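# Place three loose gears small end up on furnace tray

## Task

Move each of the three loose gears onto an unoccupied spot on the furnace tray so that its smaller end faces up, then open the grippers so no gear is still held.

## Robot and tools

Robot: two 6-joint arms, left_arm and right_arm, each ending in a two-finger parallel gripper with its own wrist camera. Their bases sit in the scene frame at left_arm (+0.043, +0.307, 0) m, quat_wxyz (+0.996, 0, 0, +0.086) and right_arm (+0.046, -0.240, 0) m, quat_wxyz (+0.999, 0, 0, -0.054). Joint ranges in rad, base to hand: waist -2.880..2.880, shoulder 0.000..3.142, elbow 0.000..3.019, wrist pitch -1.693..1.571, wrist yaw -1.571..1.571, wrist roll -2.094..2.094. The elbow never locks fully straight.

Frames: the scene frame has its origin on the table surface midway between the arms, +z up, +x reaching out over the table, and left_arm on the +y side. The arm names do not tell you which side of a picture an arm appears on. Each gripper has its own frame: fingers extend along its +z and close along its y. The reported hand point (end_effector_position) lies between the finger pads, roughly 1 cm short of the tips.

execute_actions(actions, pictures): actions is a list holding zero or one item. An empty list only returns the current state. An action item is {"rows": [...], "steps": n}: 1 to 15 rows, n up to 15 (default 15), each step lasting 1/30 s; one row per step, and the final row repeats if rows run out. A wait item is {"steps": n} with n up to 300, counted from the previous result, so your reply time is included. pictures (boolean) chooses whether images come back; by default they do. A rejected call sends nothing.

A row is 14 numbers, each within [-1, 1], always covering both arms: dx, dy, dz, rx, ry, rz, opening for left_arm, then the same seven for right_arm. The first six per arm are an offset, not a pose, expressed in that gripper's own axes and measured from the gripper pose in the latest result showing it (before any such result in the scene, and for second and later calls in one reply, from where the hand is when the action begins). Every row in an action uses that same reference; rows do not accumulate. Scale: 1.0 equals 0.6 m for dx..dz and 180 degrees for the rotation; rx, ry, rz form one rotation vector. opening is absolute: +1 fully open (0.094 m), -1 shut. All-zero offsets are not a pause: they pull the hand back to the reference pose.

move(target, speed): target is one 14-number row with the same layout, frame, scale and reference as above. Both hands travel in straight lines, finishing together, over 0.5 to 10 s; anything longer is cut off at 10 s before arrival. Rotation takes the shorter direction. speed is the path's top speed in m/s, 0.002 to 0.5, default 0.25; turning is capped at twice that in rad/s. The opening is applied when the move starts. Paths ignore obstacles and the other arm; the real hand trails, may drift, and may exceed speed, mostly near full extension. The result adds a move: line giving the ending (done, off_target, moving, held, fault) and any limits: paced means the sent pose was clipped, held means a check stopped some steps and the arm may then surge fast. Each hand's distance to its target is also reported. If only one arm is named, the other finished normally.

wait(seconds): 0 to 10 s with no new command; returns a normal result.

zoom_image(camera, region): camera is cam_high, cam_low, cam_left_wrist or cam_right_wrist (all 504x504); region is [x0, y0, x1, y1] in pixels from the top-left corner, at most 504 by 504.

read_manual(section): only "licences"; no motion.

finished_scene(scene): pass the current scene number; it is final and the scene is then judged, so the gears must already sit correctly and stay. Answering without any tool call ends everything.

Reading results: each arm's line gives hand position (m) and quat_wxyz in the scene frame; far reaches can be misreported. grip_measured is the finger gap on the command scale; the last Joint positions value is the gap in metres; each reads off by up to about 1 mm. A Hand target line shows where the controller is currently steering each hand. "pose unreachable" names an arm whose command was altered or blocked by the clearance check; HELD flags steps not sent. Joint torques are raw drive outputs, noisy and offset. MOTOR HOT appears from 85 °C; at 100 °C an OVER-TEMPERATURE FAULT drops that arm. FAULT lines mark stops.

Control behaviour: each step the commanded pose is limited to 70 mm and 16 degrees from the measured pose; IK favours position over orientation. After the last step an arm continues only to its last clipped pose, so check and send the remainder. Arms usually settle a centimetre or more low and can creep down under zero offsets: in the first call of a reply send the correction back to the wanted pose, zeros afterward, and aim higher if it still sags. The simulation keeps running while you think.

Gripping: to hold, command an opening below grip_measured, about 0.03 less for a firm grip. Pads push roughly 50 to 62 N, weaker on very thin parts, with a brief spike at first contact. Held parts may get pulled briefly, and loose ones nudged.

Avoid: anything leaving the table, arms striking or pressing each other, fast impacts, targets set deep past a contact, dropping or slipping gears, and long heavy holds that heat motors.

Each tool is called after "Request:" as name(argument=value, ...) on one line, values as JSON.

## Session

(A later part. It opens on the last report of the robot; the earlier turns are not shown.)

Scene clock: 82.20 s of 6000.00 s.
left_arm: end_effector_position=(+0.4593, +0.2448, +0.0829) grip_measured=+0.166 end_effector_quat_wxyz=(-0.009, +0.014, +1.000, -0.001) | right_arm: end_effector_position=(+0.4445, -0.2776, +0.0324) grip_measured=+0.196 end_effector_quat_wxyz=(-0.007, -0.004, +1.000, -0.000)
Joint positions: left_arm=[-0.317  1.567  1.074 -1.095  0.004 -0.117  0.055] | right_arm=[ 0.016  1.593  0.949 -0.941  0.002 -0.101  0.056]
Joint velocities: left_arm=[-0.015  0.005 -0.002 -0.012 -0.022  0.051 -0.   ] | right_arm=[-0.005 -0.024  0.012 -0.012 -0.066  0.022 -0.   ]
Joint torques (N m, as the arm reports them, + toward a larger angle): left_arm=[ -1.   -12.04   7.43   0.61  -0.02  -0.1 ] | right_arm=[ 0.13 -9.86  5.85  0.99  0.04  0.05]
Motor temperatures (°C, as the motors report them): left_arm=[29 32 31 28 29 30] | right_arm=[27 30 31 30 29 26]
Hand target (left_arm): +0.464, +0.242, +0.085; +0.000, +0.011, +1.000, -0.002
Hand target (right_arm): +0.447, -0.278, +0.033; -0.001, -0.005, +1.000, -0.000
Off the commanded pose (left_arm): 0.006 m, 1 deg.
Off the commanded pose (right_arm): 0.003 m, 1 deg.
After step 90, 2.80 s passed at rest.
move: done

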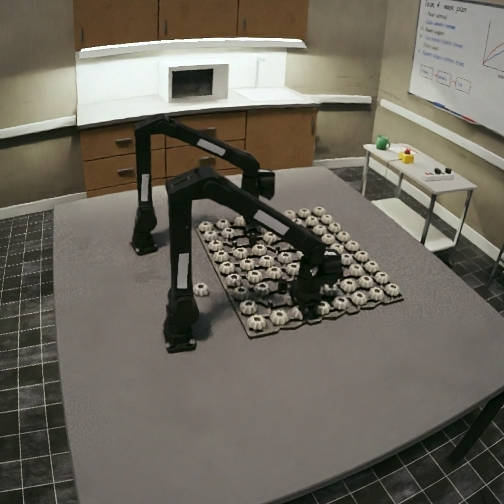

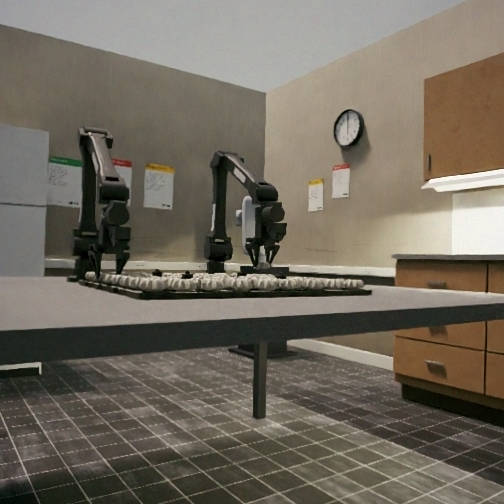

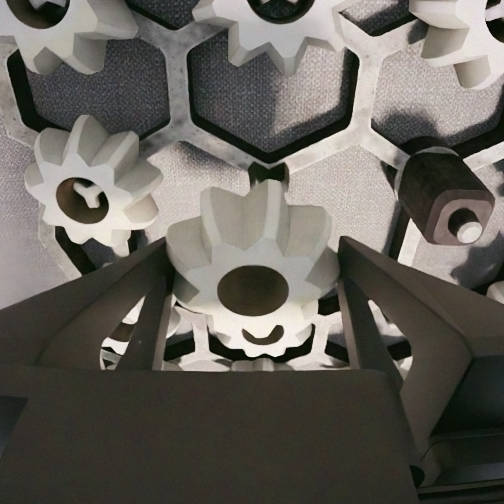

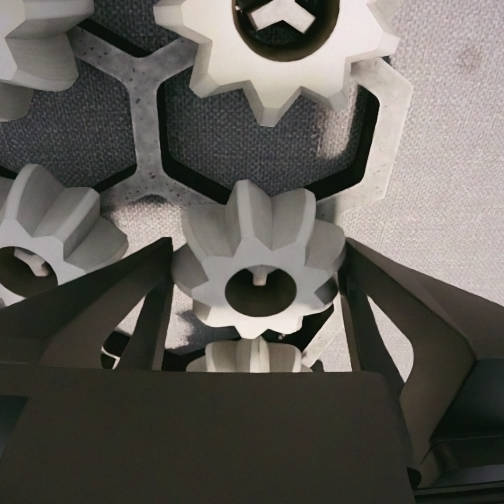

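Request:
move(target=[-0.015, -0.015, 0.02, 0, -0.005, 0, 0.05, -0.002, 0.0, 0.014, 0, 0, 0, 0.1], speed=0.03)

Scene clock: 86.90 s of 6000.00 s.
left_arm: end_effector_position=(+0.4648, +0.2392, +0.0711) grip_measured=+0.166 end_effector_quat_wxyz=(-0.007, +0.015, +1.000, -0.001) | right_arm: end_effector_position=(+0.4445, -0.2778, +0.0304) grip_measured=+0.196 end_effector_quat_wxyz=(-0.009, -0.004, +1.000, -0.001)
Joint positions: left_arm=[-0.328  1.596  1.074 -1.063  0.004 -0.126  0.055] | right_arm=[ 0.016  1.598  0.949 -0.939  0.003 -0.101  0.056]
Joint velocities: left_arm=[-0.005 -0.005 -0.007 -0.022 -0.051 -0.095 -0.   ] | right_arm=[ 0.005  0.005  0.007 -0.002 -0.095 -0.066  0.   ]
Joint torques (N m, as the arm reports them, + toward a larger angle): left_arm=[ -0.04 -11.87   6.99   0.69  -0.08  -0.06] | right_arm=[ 0.88 -9.1   5.45  1.4   0.05  0.09]
Motor temperatures (°C, as the motors report them): left_arm=[29 32 30 28 29 30] | right_arm=[27 30 30 30 29 26]
Hand target (left_arm): +0.468, +0.236, +0.071; -0.001, +0.014, +1.000, -0.001
Hand target (right_arm): +0.445, -0.278, +0.024; -0.007, -0.004, +1.000, -0.000
Off the commanded pose (left_arm): 0.005 m, 1 deg.
Off the commanded pose (right_arm): 0.006 m, 0 deg.
After step 90, 0.83 s passed at rest.
move: done

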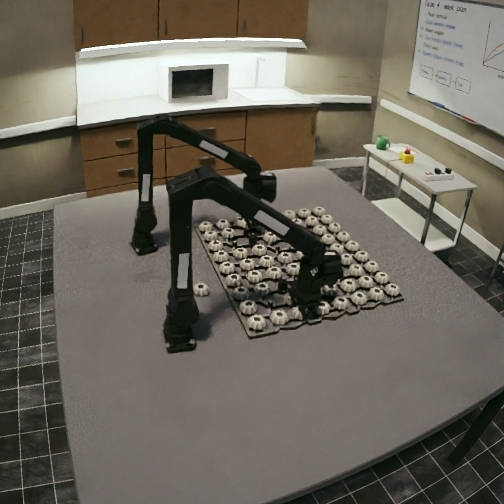

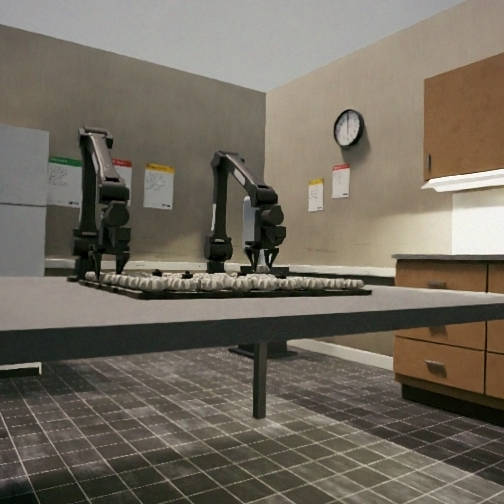

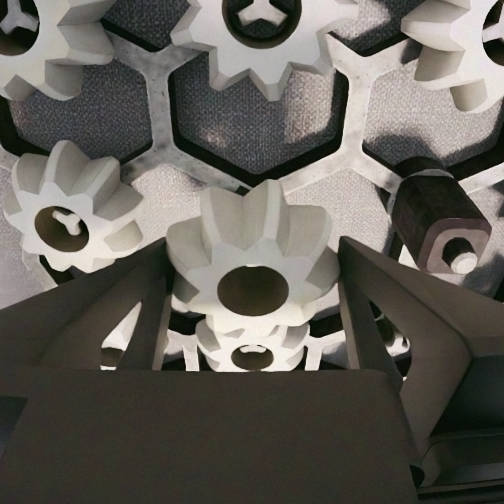

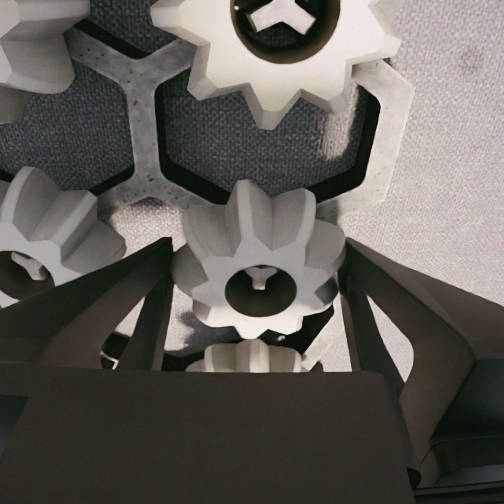

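Request:
move(target=[-0.003, -0.002, 0.05, 0, -0.004, 0, 0.05, -0.010, 0.0, 0.016, 0, -0.005, 0, 0.1], speed=0.04)

Scene clock: 89.63 s of 6000.00 s.
left_arm: end_effector_position=(+0.4632, +0.2394, +0.0419) grip_measured=+0.166 end_effector_quat_wxyz=(-0.006, +0.015, +1.000, -0.001) | right_arm: end_effector_position=(+0.4448, -0.2778, +0.0302) grip_measured=+0.196 end_effector_quat_wxyz=(-0.008, -0.004, +1.000, -0.001)
Joint positions: left_arm=[-0.328  1.634  1.031 -0.981  0.004 -0.126  0.055] | right_arm=[ 0.016  1.599  0.949 -0.937  0.003 -0.101  0.056]
Joint velocities: left_arm=[-0.005 -0.005  0.012  0.007 -0.037  0.037 -0.001] | right_arm=[-0.015 -0.024 -0.002 -0.007  0.037  0.037 -0.001]
Joint torques (N m, as the arm reports them, + toward a larger angle): left_arm=[  0.23 -11.97   6.73   0.66  -0.04  -0.04] | right_arm=[ 0.95 -8.27  5.57  1.93  0.07  0.07]
Motor temperatures (°C, as the motors report them): left_arm=[29 32 30 28 29 30] | right_arm=[27 30 30 30 29 26]
Hand target (left_arm): +0.466, +0.238, +0.041; -0.001, +0.015, +1.000, -0.001
Hand target (right_arm): +0.450, -0.278, +0.021; -0.001, -0.005, +1.000, -0.001
Off the commanded pose (left_arm): 0.003 m, 1 deg.
Off the commanded pose (right_arm): 0.011 m, 1 deg.
move: off_target (right_arm)

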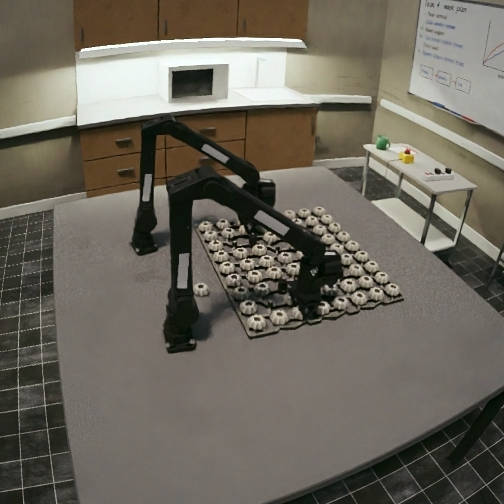

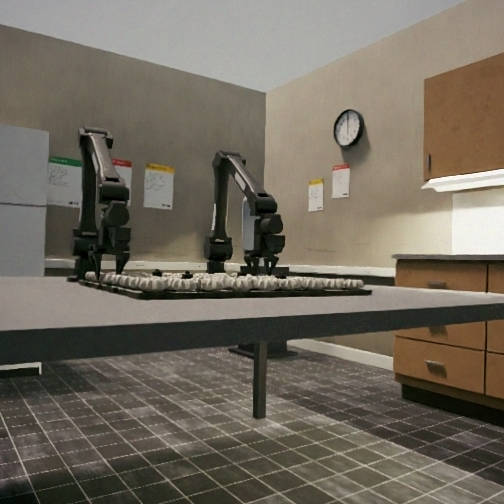

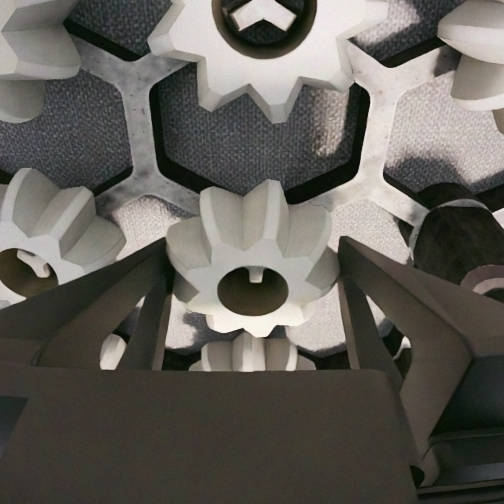

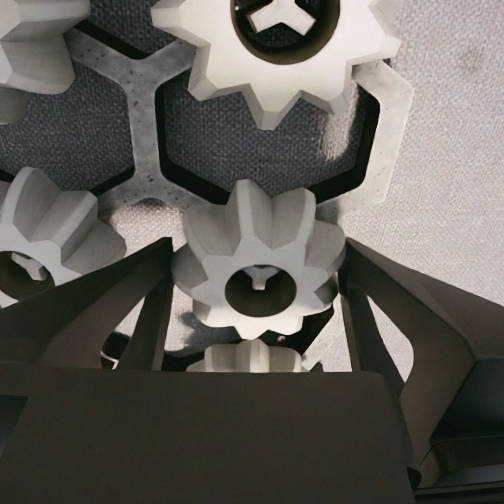

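Request:
move(target=[-0.006, -0.002, 0.013, 0, -0.003, 0, 0.05, 0, 0, 0, 0, 0, 0, 0.4], speed=0.03)

Scene clock: 95.17 s of 6000.00 s.
left_arm: end_effector_position=(+0.4639, +0.2393, +0.0384) grip_measured=+0.166 end_effector_quat_wxyz=(-0.005, +0.015, +1.000, -0.001) | right_arm: end_effector_position=(+0.4448, -0.2779, +0.0302) grip_measured=+0.399 end_effector_quat_wxyz=(-0.008, -0.004, +1.000, -0.001)
Joint positions: left_arm=[-0.328  1.639  1.027 -0.968  0.004 -0.126  0.055] | right_arm=[ 0.016  1.599  0.949 -0.937  0.004 -0.101  0.066]
Joint velocities: left_arm=[-0.005 -0.005 -0.007  0.002  0.022 -0.022 -0.001] | right_arm=[-0.015 -0.005  0.012  0.002 -0.037  0.081  0.   ]
Joint torques (N m, as the arm reports them, + toward a larger angle): left_arm=[  0.2  -10.84   6.45   0.88  -0.04  -0.04] | right_arm=[ 0.62 -9.33  5.87  0.67  0.05  0.09]
Motor temperatures (°C, as the motors report them): left_arm=[29 32 30 28 29 30] | right_arm=[27 30 30 30 29 26]
Hand target (left_arm): +0.467, +0.238, +0.034; -0.002, +0.015, +1.000, -0.001
Hand target (right_arm): +0.445, -0.278, +0.030; -0.008, -0.004, +1.000, -0.001
Off the commanded pose (left_arm): 0.005 m, 0 deg.
Off the commanded pose (right_arm): 0.000 m, 0 deg.
After step 90, 1.83 s passed at rest.
move: done

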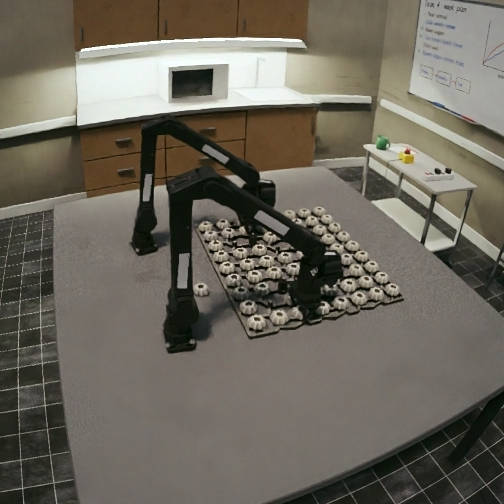

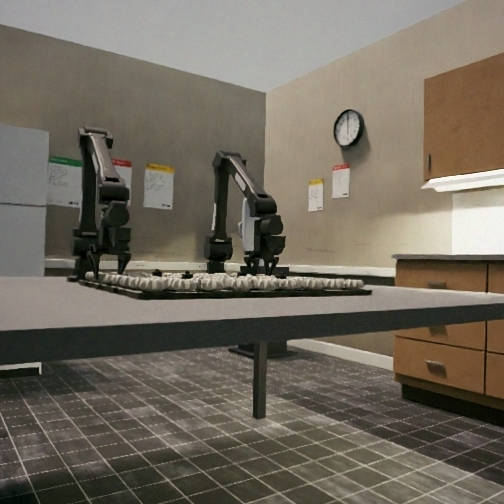

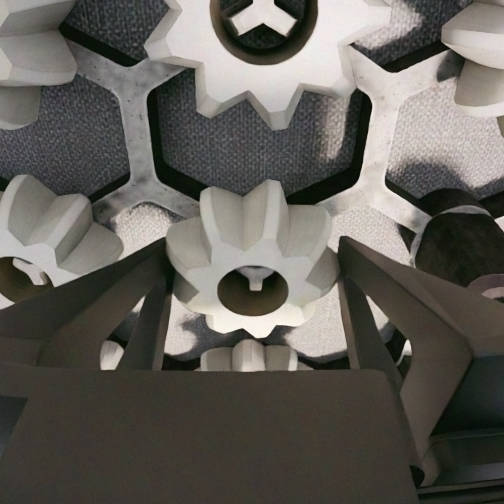

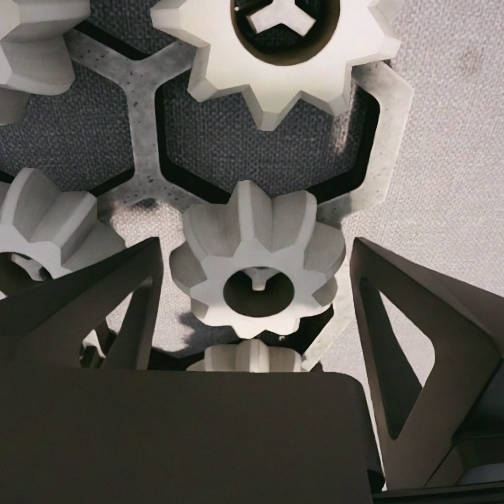

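Request:
move(target=[0, 0, 0, 0, 0, 0, 0.37, -0.02, 0, -0.17, 0, 0, 0, 0.4], speed=0.12)

Request:
move(target=[-0.02, 0.05, -0.22, 0, 0, 0, 0.37, 0.43, 0.40, -0.08, 0, -0.015, 0, 1], speed=0.2)

Scene clock: 99.17 s of 6000.00 s.
left_arm: end_effector_position=(+0.4639, +0.2393, +0.0384) grip_measured=+0.368 end_effector_quat_wxyz=(-0.005, +0.015, +1.000, -0.002) | right_arm: end_effector_position=(+0.4394, -0.2774, +0.1069) grip_measured=+0.399 end_effector_quat_wxyz=(-0.037, -0.004, +0.999, +0.002)
Joint positions: left_arm=[-0.328  1.639  1.027 -0.968  0.005 -0.126  0.064] | right_arm=[ 0.016  1.509  1.075 -1.21   0.004 -0.101  0.066]
Joint velocities: left_arm=[ 0.015 -0.005 -0.017 -0.017 -0.007 -0.007  0.001] | right_arm=[-0.005 -0.005 -0.002 -0.007 -0.007 -0.037  0.   ]
Joint torques (N m, as the arm reports them, + toward a larger angle): left_arm=[  0.4  -12.23   6.61   0.24  -0.01  -0.02] | right_arm=[  1.37 -10.54  10.28   0.03   0.11   0.2 ]
Motor temperatures (°C, as the motors report them): left_arm=[29 32 30 28 29 30] | right_arm=[27 30 30 30 29 26]
Hand target (left_arm): +0.464, +0.239, +0.038; -0.005, +0.015, +1.000, -0.001
Hand target (right_arm): +0.459, -0.276, +0.132; -0.008, -0.004, +1.000, -0.001
Off the commanded pose (left_arm): 0.000 m, 0 deg.
Off the commanded pose (right_arm): 0.032 m, 3 deg.
move: off_target (right_arm)

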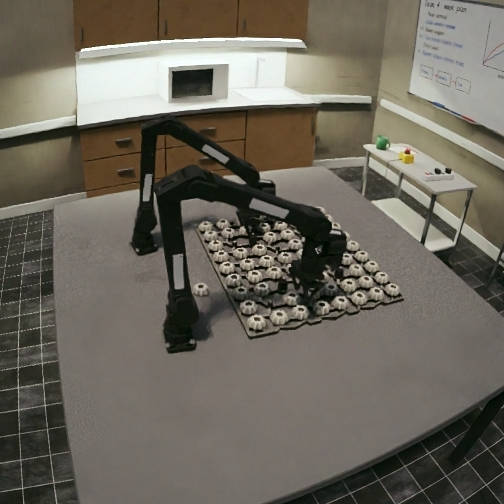

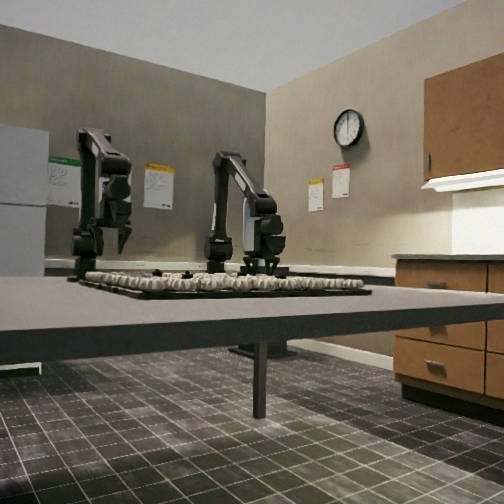

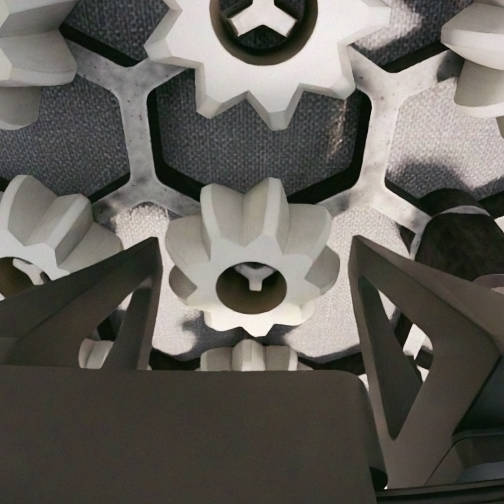

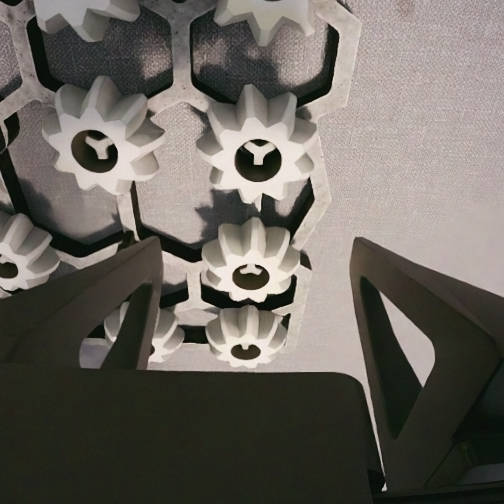

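Scene clock: 101.60 s of 6000.00 s.
left_arm: end_effector_position=(+0.4597, +0.2661, +0.1452) grip_measured=+0.368 end_effector_quat_wxyz=(-0.032, +0.014, +0.999, +0.000) | right_arm: end_effector_position=(+0.1783, -0.0418, +0.1639) grip_measured=+1.000 end_effector_quat_wxyz=(-0.025, -0.011, +1.000, -0.005)
Joint positions: left_arm=[-0.266  1.524  1.2   -1.312  0.005 -0.066  0.064] | right_arm=[ 1.069  0.997  0.797 -1.408 -0.035  0.939  0.094]
Joint velocities: left_arm=[-0.015 -0.015  0.002  0.012 -0.051  0.051 -0.   ] | right_arm=[ 0.005  0.005  0.002  0.002 -0.007 -0.022  0.   ]
Joint torques (N m, as the arm reports them, + toward a larger angle): left_arm=[  1.01 -12.6   11.14  -0.29  -0.02   0.08] | right_arm=[ 1.42 -4.25  8.6   0.07  0.3   0.22]
Motor temperatures (°C, as the motors report them): left_arm=[29 32 30 28 29 30] | right_arm=[27 30 30 30 29 26]
Hand target (left_arm): +0.476, +0.268, +0.170; -0.004, +0.015, +1.000, -0.002
Hand target (right_arm): +0.180, -0.039, +0.173; -0.020, -0.005, +1.000, -0.000
Off the commanded pose (left_arm): 0.031 m, 3 deg.
Off the commanded pose (right_arm): 0.012 m, 2 deg.
move: off_target (left_arm, right_arm)

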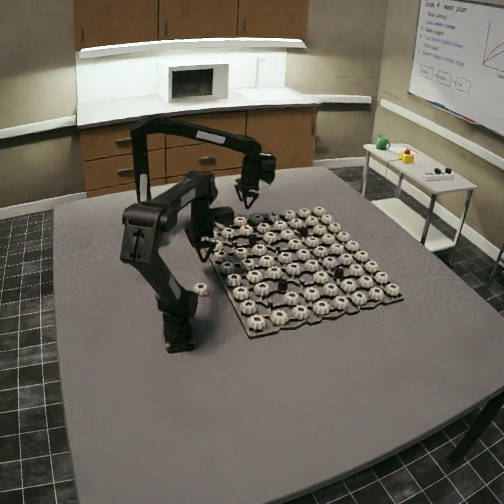

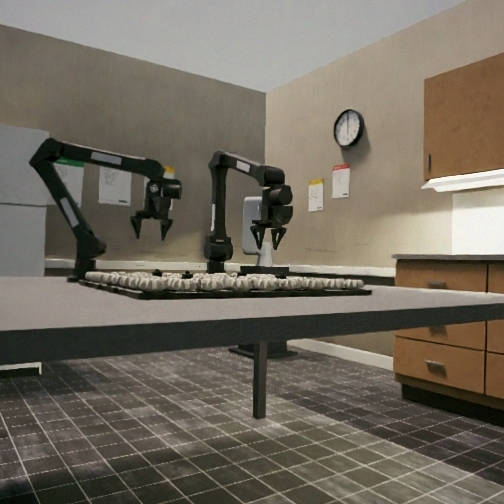

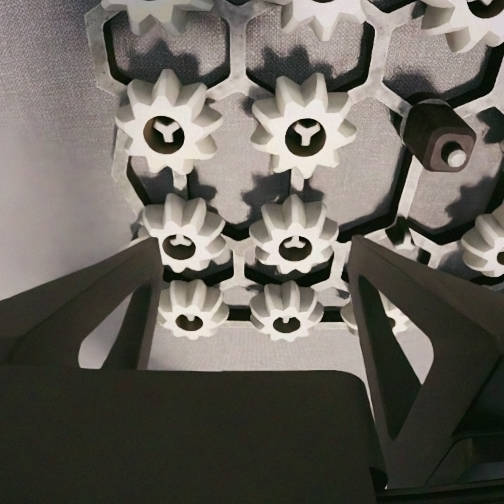

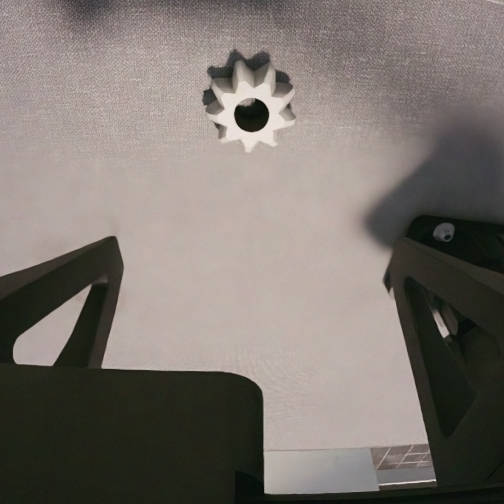

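Request:
move(target=[0, 0, -0.03, 0, 0, 0, 0.37, -0.01, 0.007, 0.17, 0, -0.016, 0, 1], speed=0.15)

Scene clock: 105.83 s of 6000.00 s.
left_arm: end_effector_position=(+0.4510, +0.2669, +0.1459) grip_measured=+0.368 end_effector_quat_wxyz=(-0.050, +0.014, +0.999, +0.002) | right_arm: end_effector_position=(+0.1787, -0.0449, +0.0626) grip_measured=+1.000 end_effector_quat_wxyz=(-0.005, -0.011, +1.000, -0.010)
Joint positions: left_arm=[-0.266  1.524  1.2   -1.347  0.005 -0.066  0.064] | right_arm=[ 1.086  1.099  0.577 -1.071  0.002  0.955  0.094]
Joint velocities: left_arm=[-0.015 -0.005  0.007  0.007  0.066 -0.066 -0.001] | right_arm=[ 0.005 -0.005 -0.002 -0.002 -0.037 -0.037  0.   ]
Joint torques (N m, as the arm reports them, + toward a larger angle): left_arm=[  0.44 -12.58   9.79  -0.35   0.01  -0.02] | right_arm=[ 1.9  -3.47  6.33  1.14  0.32  0.22]
Motor temperatures (°C, as the motors report them): left_arm=[29 32 31 28 29 30] | right_arm=[27 30 30 30 29 26]
Hand target (left_arm): +0.460, +0.266, +0.163; -0.032, +0.014, +0.999, +0.000
Hand target (right_arm): +0.179, -0.041, +0.062; -0.000, -0.011, +1.000, -0.005
Off the commanded pose (left_arm): 0.020 m, 2 deg.
Off the commanded pose (right_arm): 0.006 m, 1 deg.
After step 90, 0.13 s passed at rest.
move: off_target (left_arm)

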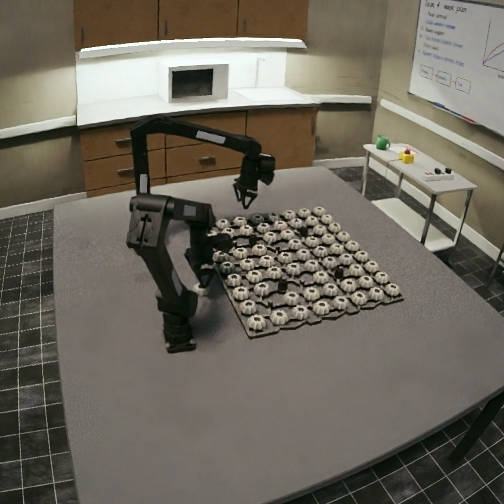

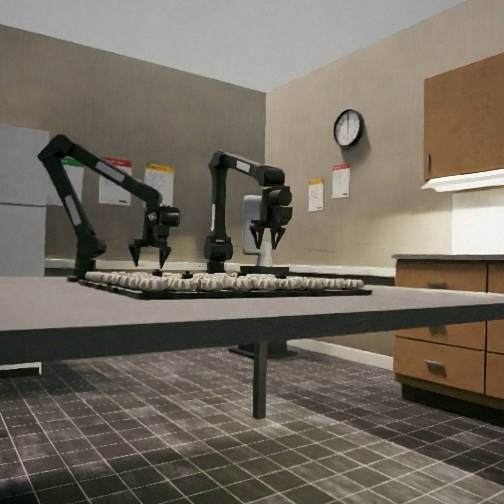

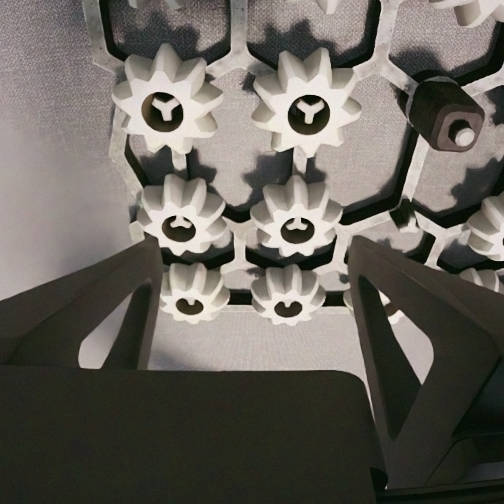

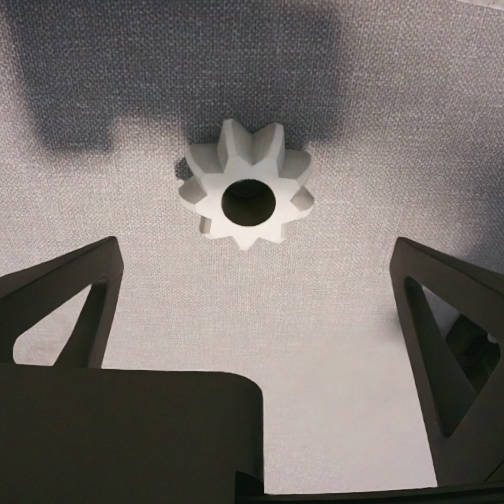

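Request:
move(target=[0, 0, 0, 0, 0, 0, 0.37, -0.005, 0.01, 0.08, 0, 0, 0, 1], speed=0.08)

Scene clock: 108.37 s of 6000.00 s.
left_arm: end_effector_position=(+0.4510, +0.2669, +0.1459) grip_measured=+0.368 end_effector_quat_wxyz=(-0.050, +0.014, +0.999, +0.002) | right_arm: end_effector_position=(+0.1805, -0.0423, +0.0166) grip_measured=+1.000 end_effector_quat_wxyz=(-0.008, -0.011, +1.000, -0.013)
Joint positions: left_arm=[-0.266  1.524  1.2   -1.347  0.005 -0.066  0.064] | right_arm=[ 1.086  1.219  0.516 -0.897  0.002  0.956  0.094]
Joint velocities: left_arm=[-0.015 -0.015  0.007  0.007 -0.037  0.007 -0.001] | right_arm=[-0.024  0.005 -0.007  0.002  0.022 -0.037  0.   ]
Joint torques (N m, as the arm reports them, + toward a larger angle): left_arm=[  0.4  -11.66   7.48   0.08   0.01  -0.02] | right_arm=[ 0.79 -3.78  5.44  1.1   0.19  0.09]
Motor temperatures (°C, as the motors report them): left_arm=[29 32 31 28 29 30] | right_arm=[27 30 30 30 29 26]
Hand target (left_arm): +0.451, +0.267, +0.146; -0.050, +0.014, +0.999, +0.002
Hand target (right_arm): +0.181, -0.041, +0.015; -0.005, -0.012, +1.000, -0.010
Off the commanded pose (left_arm): 0.000 m, 0 deg.
Off the commanded pose (right_arm): 0.003 m, 0 deg.
move: done

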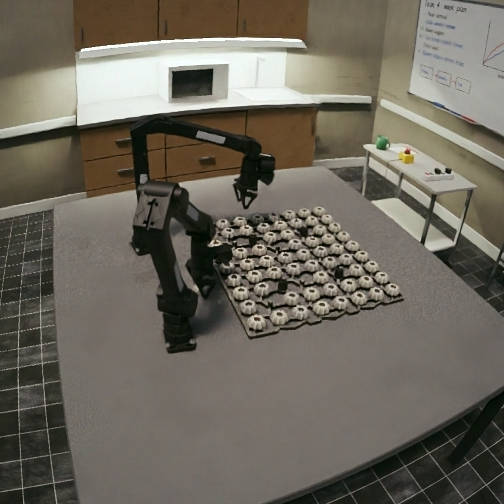

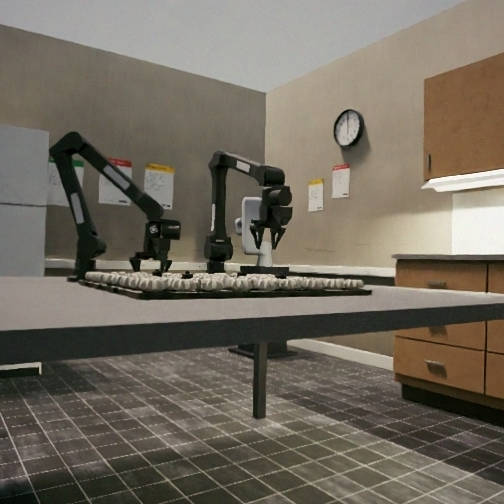

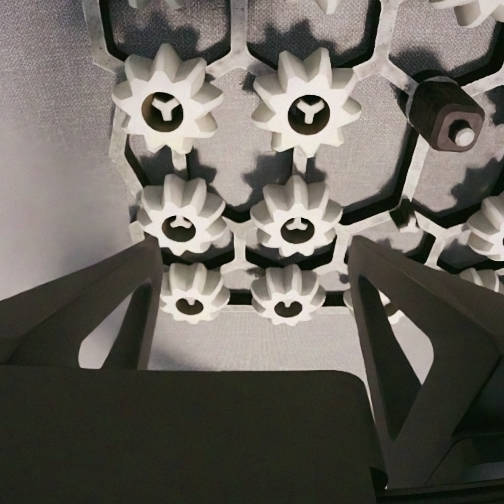

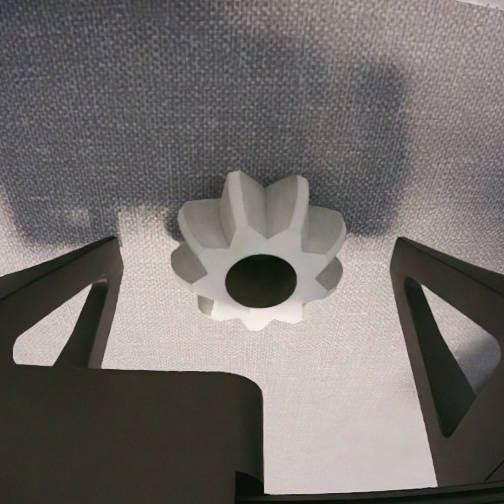

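Request:
move(target=[0, 0, 0, 0, 0, 0, 0.37, 0, -0.002, 0.010, 0, 0, 0, 1], speed=0.03)

Request:
execute_actions(actions=[{"rows": [[0,0,0,0,0,0,0.37,0,0,0,0,0,0,0.1]], "steps": 15}])

Scene clock: 111.87 s of 6000.00 s.
left_arm: end_effector_position=(+0.4510, +0.2669, +0.1459) grip_measured=+0.368 end_effector_quat_wxyz=(-0.050, +0.014, +0.999, +0.002) | right_arm: end_effector_position=(+0.1796, -0.0435, +0.0141) grip_measured=+1.000 end_effector_quat_wxyz=(-0.008, -0.011, +1.000, -0.014)
Joint positions: left_arm=[-0.266  1.524  1.2   -1.347  0.005 -0.066  0.064] | right_arm=[ 1.086  1.223  0.51  -0.89   0.002  0.956  0.094]
Joint velocities: left_arm=[-0.005 -0.015 -0.012  0.007 -0.022  0.022 -0.001] | right_arm=[ 0.005 -0.015 -0.002  0.002 -0.066  0.037  0.   ]
Joint torques (N m, as the arm reports them, + toward a larger angle): left_arm=[  0.42 -11.61   7.48   0.07   0.01  -0.02] | right_arm=[ 0.59 -3.26  5.2   1.18  0.2   0.05]
Motor temperatures (°C, as the motors report them): left_arm=[29 32 31 28 29 30] | right_arm=[27 30 30 30 29 26]
Hand target (left_arm): +0.451, +0.267, +0.146; -0.050, +0.014, +0.999, +0.002
Hand target (right_arm): +0.180, -0.044, +0.011; -0.007, -0.011, +1.000, -0.013
Off the commanded pose (left_arm): 0.000 m, 0 deg.
Off the commanded pose (right_arm): 0.004 m, 0 deg.
move: done

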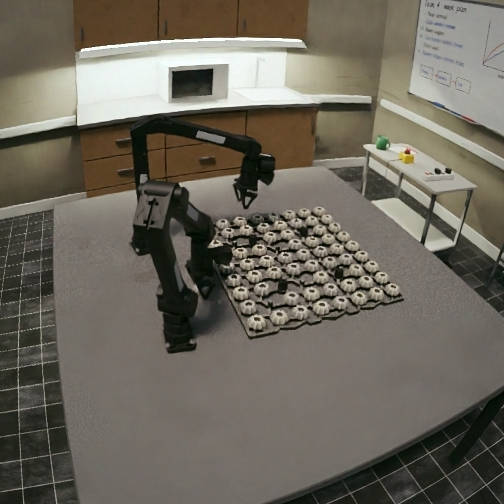

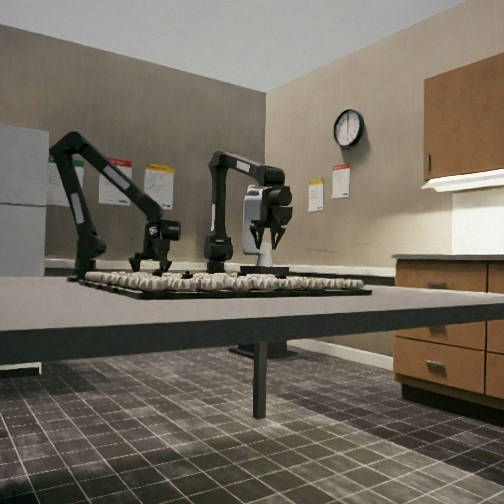

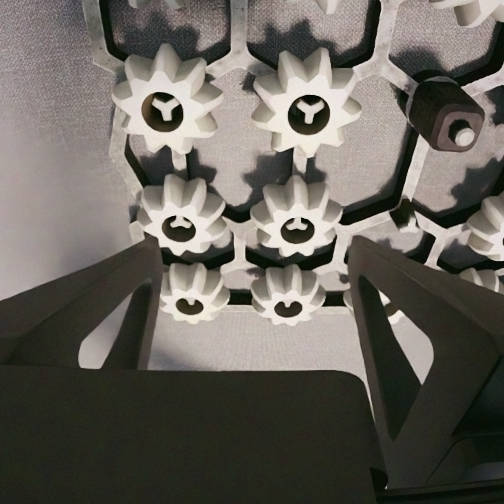

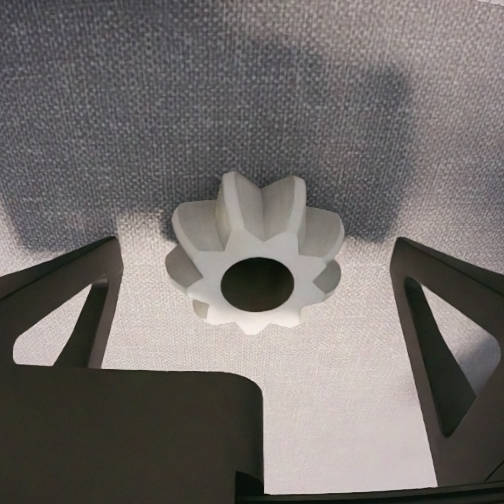

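Scene clock: 112.37 s of 6000.00 s.
left_arm: end_effector_position=(+0.4510, +0.2669, +0.1459) grip_measured=+0.368 end_effector_quat_wxyz=(-0.050, +0.014, +0.999, +0.002) | right_arm: end_effector_position=(+0.1795, -0.0435, +0.0141) grip_measured=+0.203 end_effector_quat_wxyz=(-0.008, -0.011, +1.000, -0.014)
Joint positions: left_arm=[-0.266  1.524  1.2   -1.347  0.005 -0.066  0.064] | right_arm=[ 1.086  1.223  0.51  -0.89   0.002  0.956  0.057]
Joint velocities: left_arm=[ 0.005 -0.005  0.002 -0.007 -0.051  0.095  0.   ] | right_arm=[-0.015 -0.024 -0.002  0.002  0.007 -0.051 -0.   ]
Joint torques (N m, as the arm reports them, + toward a larger angle): left_arm=[  0.43 -11.65   7.48   0.07   0.01  -0.02] | right_arm=[ 0.99 -4.24  5.61  0.54  0.21  0.09]
Motor temperatures (°C, as the motors report them): left_arm=[29 32 31 28 29 30] | right_arm=[27 30 30 30 29 26]
Hand target (left_arm): +0.451, +0.267, +0.146; -0.050, +0.014, +0.999, +0.002
Hand target (right_arm): +0.180, -0.044, +0.014; -0.008, -0.011, +1.000, -0.014
Off the commanded pose (left_arm): 0.000 m, 0 deg.
Off the commanded pose (right_arm): 0.000 m, 0 deg.
Steps of this call (steps 1 to 15: all 15 steps of this action). Readings (end_effector_position):
1: left_arm (+0.4510, +0.2669, +0.1459) | right_arm (+0.1796, -0.0435, +0.0141)
2: left_arm (+0.4510, +0.2669, +0.1459) | right_arm (+0.1796, -0.0435, +0.0141)
4: left_arm (+0.4510, +0.2669, +0.1459) | right_arm (+0.1795, -0.0435, +0.0141)
8: left_arm (+0.4510, +0.2669, +0.1459) | right_arm (+0.1795, -0.0435, +0.0141)
15: the state above

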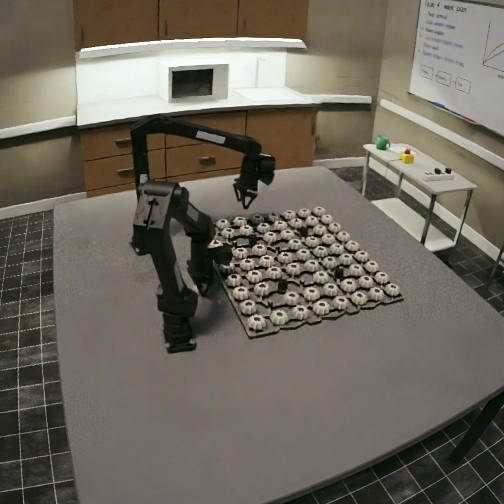

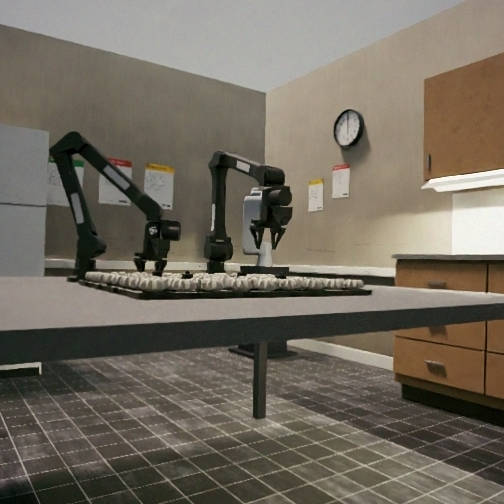

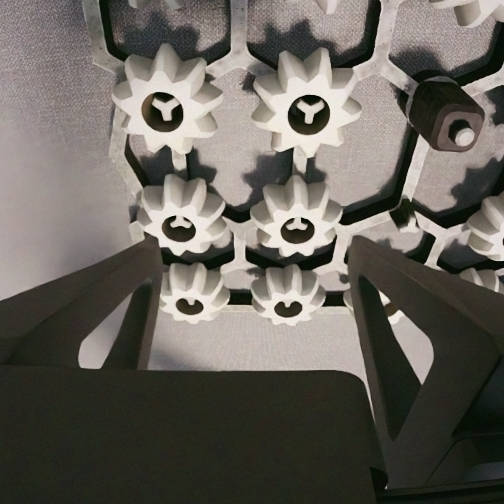

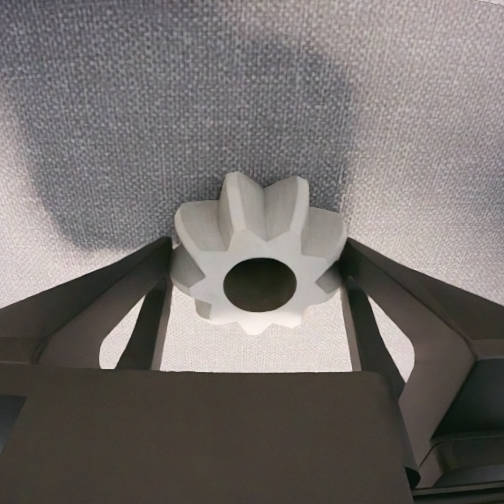

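Request:
move(target=[0, 0, 0, 0, 0, 0, 0.37, 0, 0, -0.2, 0, 0, 0, 0.1], speed=0.15)

Request:
move(target=[0, 0, 0, 0, 0, 0, 0.37, -0.36, -0.25, -0.04, 0, -0.01, 0, 0.1], speed=0.2)

Scene clock: 117.07 s of 6000.00 s.
left_arm: end_effector_position=(+0.4510, +0.2669, +0.1459) grip_measured=+0.368 end_effector_quat_wxyz=(-0.050, +0.014, +0.999, +0.002) | right_arm: end_effector_position=(+0.1696, -0.0583, +0.1059) grip_measured=+0.203 end_effector_quat_wxyz=(-0.027, -0.011, +0.999, -0.041)
Joint positions: left_arm=[-0.266  1.524  1.2   -1.347  0.005 -0.066  0.064] | right_arm=[ 1.086  1.041  0.663 -1.291  0.002  0.956  0.057]
Joint velocities: left_arm=[-0.024  0.005 -0.027 -0.027 -0.066 -0.037 -0.   ] | right_arm=[ 0.005  0.005 -0.012 -0.007 -0.007  0.037  0.001]
Joint torques (N m, as the arm reports them, + toward a larger angle): left_arm=[  0.42 -11.66   7.48   0.07   0.01  -0.02] | right_arm=[ 1.4  -4.44 11.3  -0.06  0.15  0.18]
Motor temperatures (°C, as the motors report them): left_arm=[29 32 31 28 29 30] | right_arm=[27 30 30 30 29 26]
Hand target (left_arm): +0.451, +0.267, +0.146; -0.050, +0.014, +0.999, +0.002
Hand target (right_arm): +0.181, -0.039, +0.133; -0.008, -0.011, +1.000, -0.013
Off the commanded pose (left_arm): 0.000 m, 0 deg.
Off the commanded pose (right_arm): 0.036 m, 4 deg.
After step 90, 0.50 s passed at rest.
move: off_target (right_arm)

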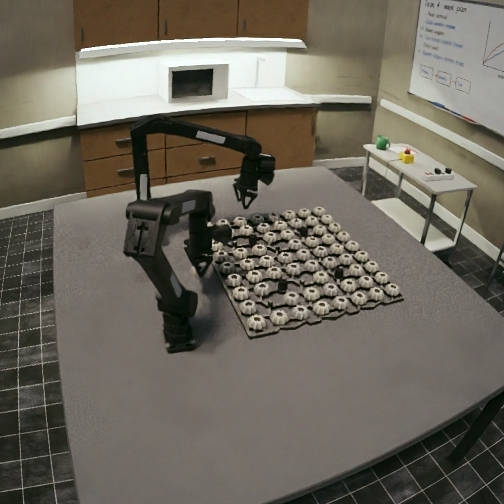

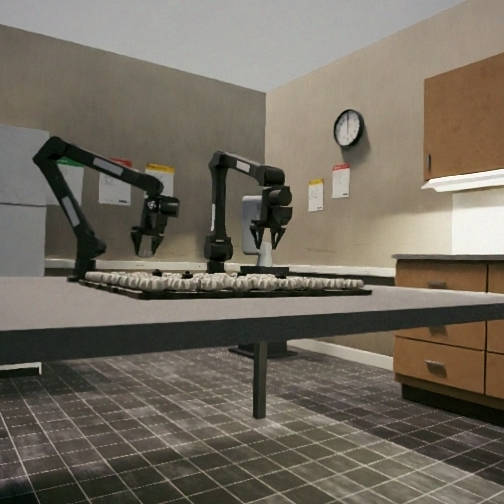

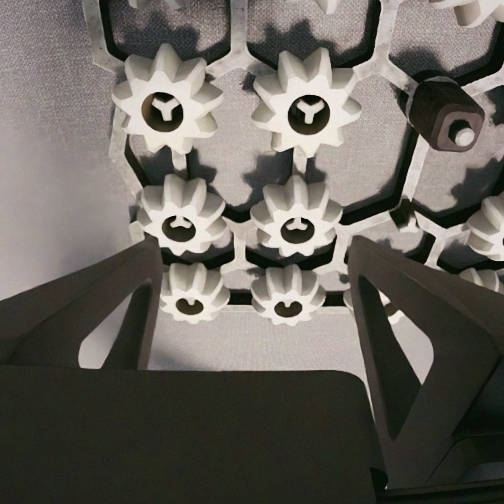

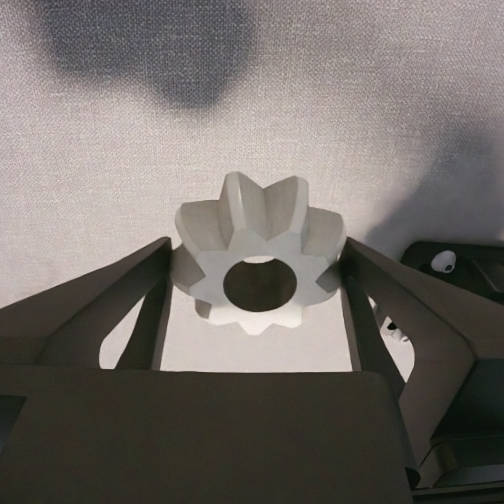

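Scene clock: 118.97 s of 6000.00 s.
left_arm: end_effector_position=(+0.4510, +0.2669, +0.1459) grip_measured=+0.368 end_effector_quat_wxyz=(-0.050, +0.014, +0.999, +0.002) | right_arm: end_effector_position=(+0.3617, -0.2042, +0.1078) grip_measured=+0.203 end_effector_quat_wxyz=(-0.048, -0.009, +0.998, -0.046)
Joint positions: left_arm=[-0.266  1.524  1.2   -1.347  0.005 -0.066  0.064] | right_arm=[ 0.265  1.332  0.891 -1.238  0.077  0.144  0.057]
Joint velocities: left_arm=[-0.005 -0.005 -0.022 -0.022 -0.007 -0.037  0.001] | right_arm=[-0.005 -0.024  0.002 -0.002 -0.037 -0.037 -0.   ]
Joint torques (N m, as the arm reports them, + toward a larger angle): left_arm=[  0.42 -11.63   7.49   0.08   0.01  -0.02] | right_arm=[ 0.85 -7.33 11.06  0.62  0.12 -0.05]
Motor temperatures (°C, as the motors report them): left_arm=[29 32 31 28 29 30] | right_arm=[27 30 31 30 29 26]
Hand target (left_arm): +0.451, +0.267, +0.146; -0.050, +0.014, +0.999, +0.002
Hand target (right_arm): +0.391, -0.200, +0.133; -0.007, -0.012, +0.999, -0.039
Off the commanded pose (left_arm): 0.000 m, 0 deg.
Off the commanded pose (right_arm): 0.036 m, 4 deg.
move: off_target (right_arm)

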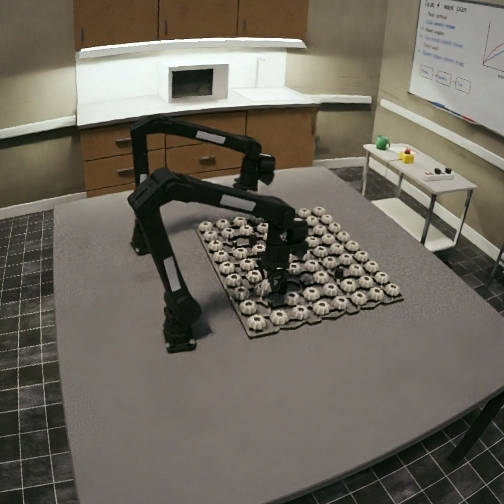

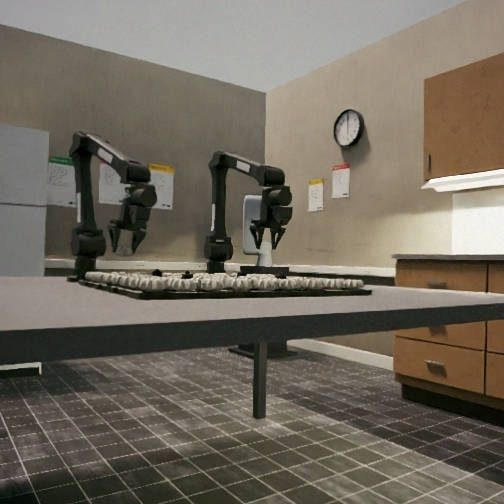

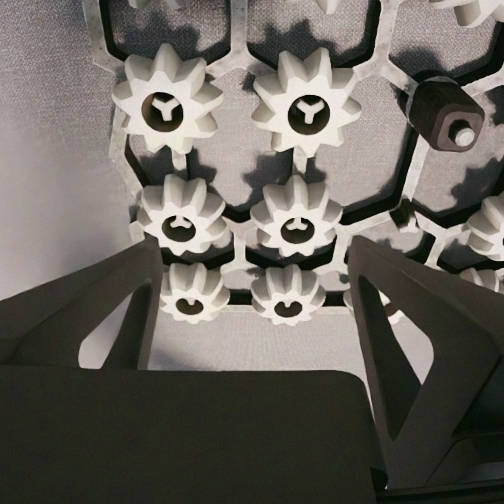

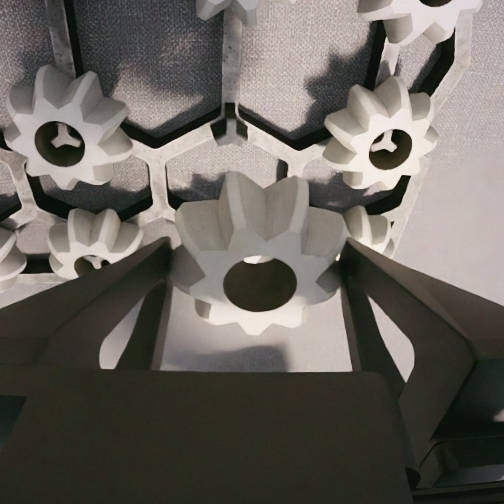

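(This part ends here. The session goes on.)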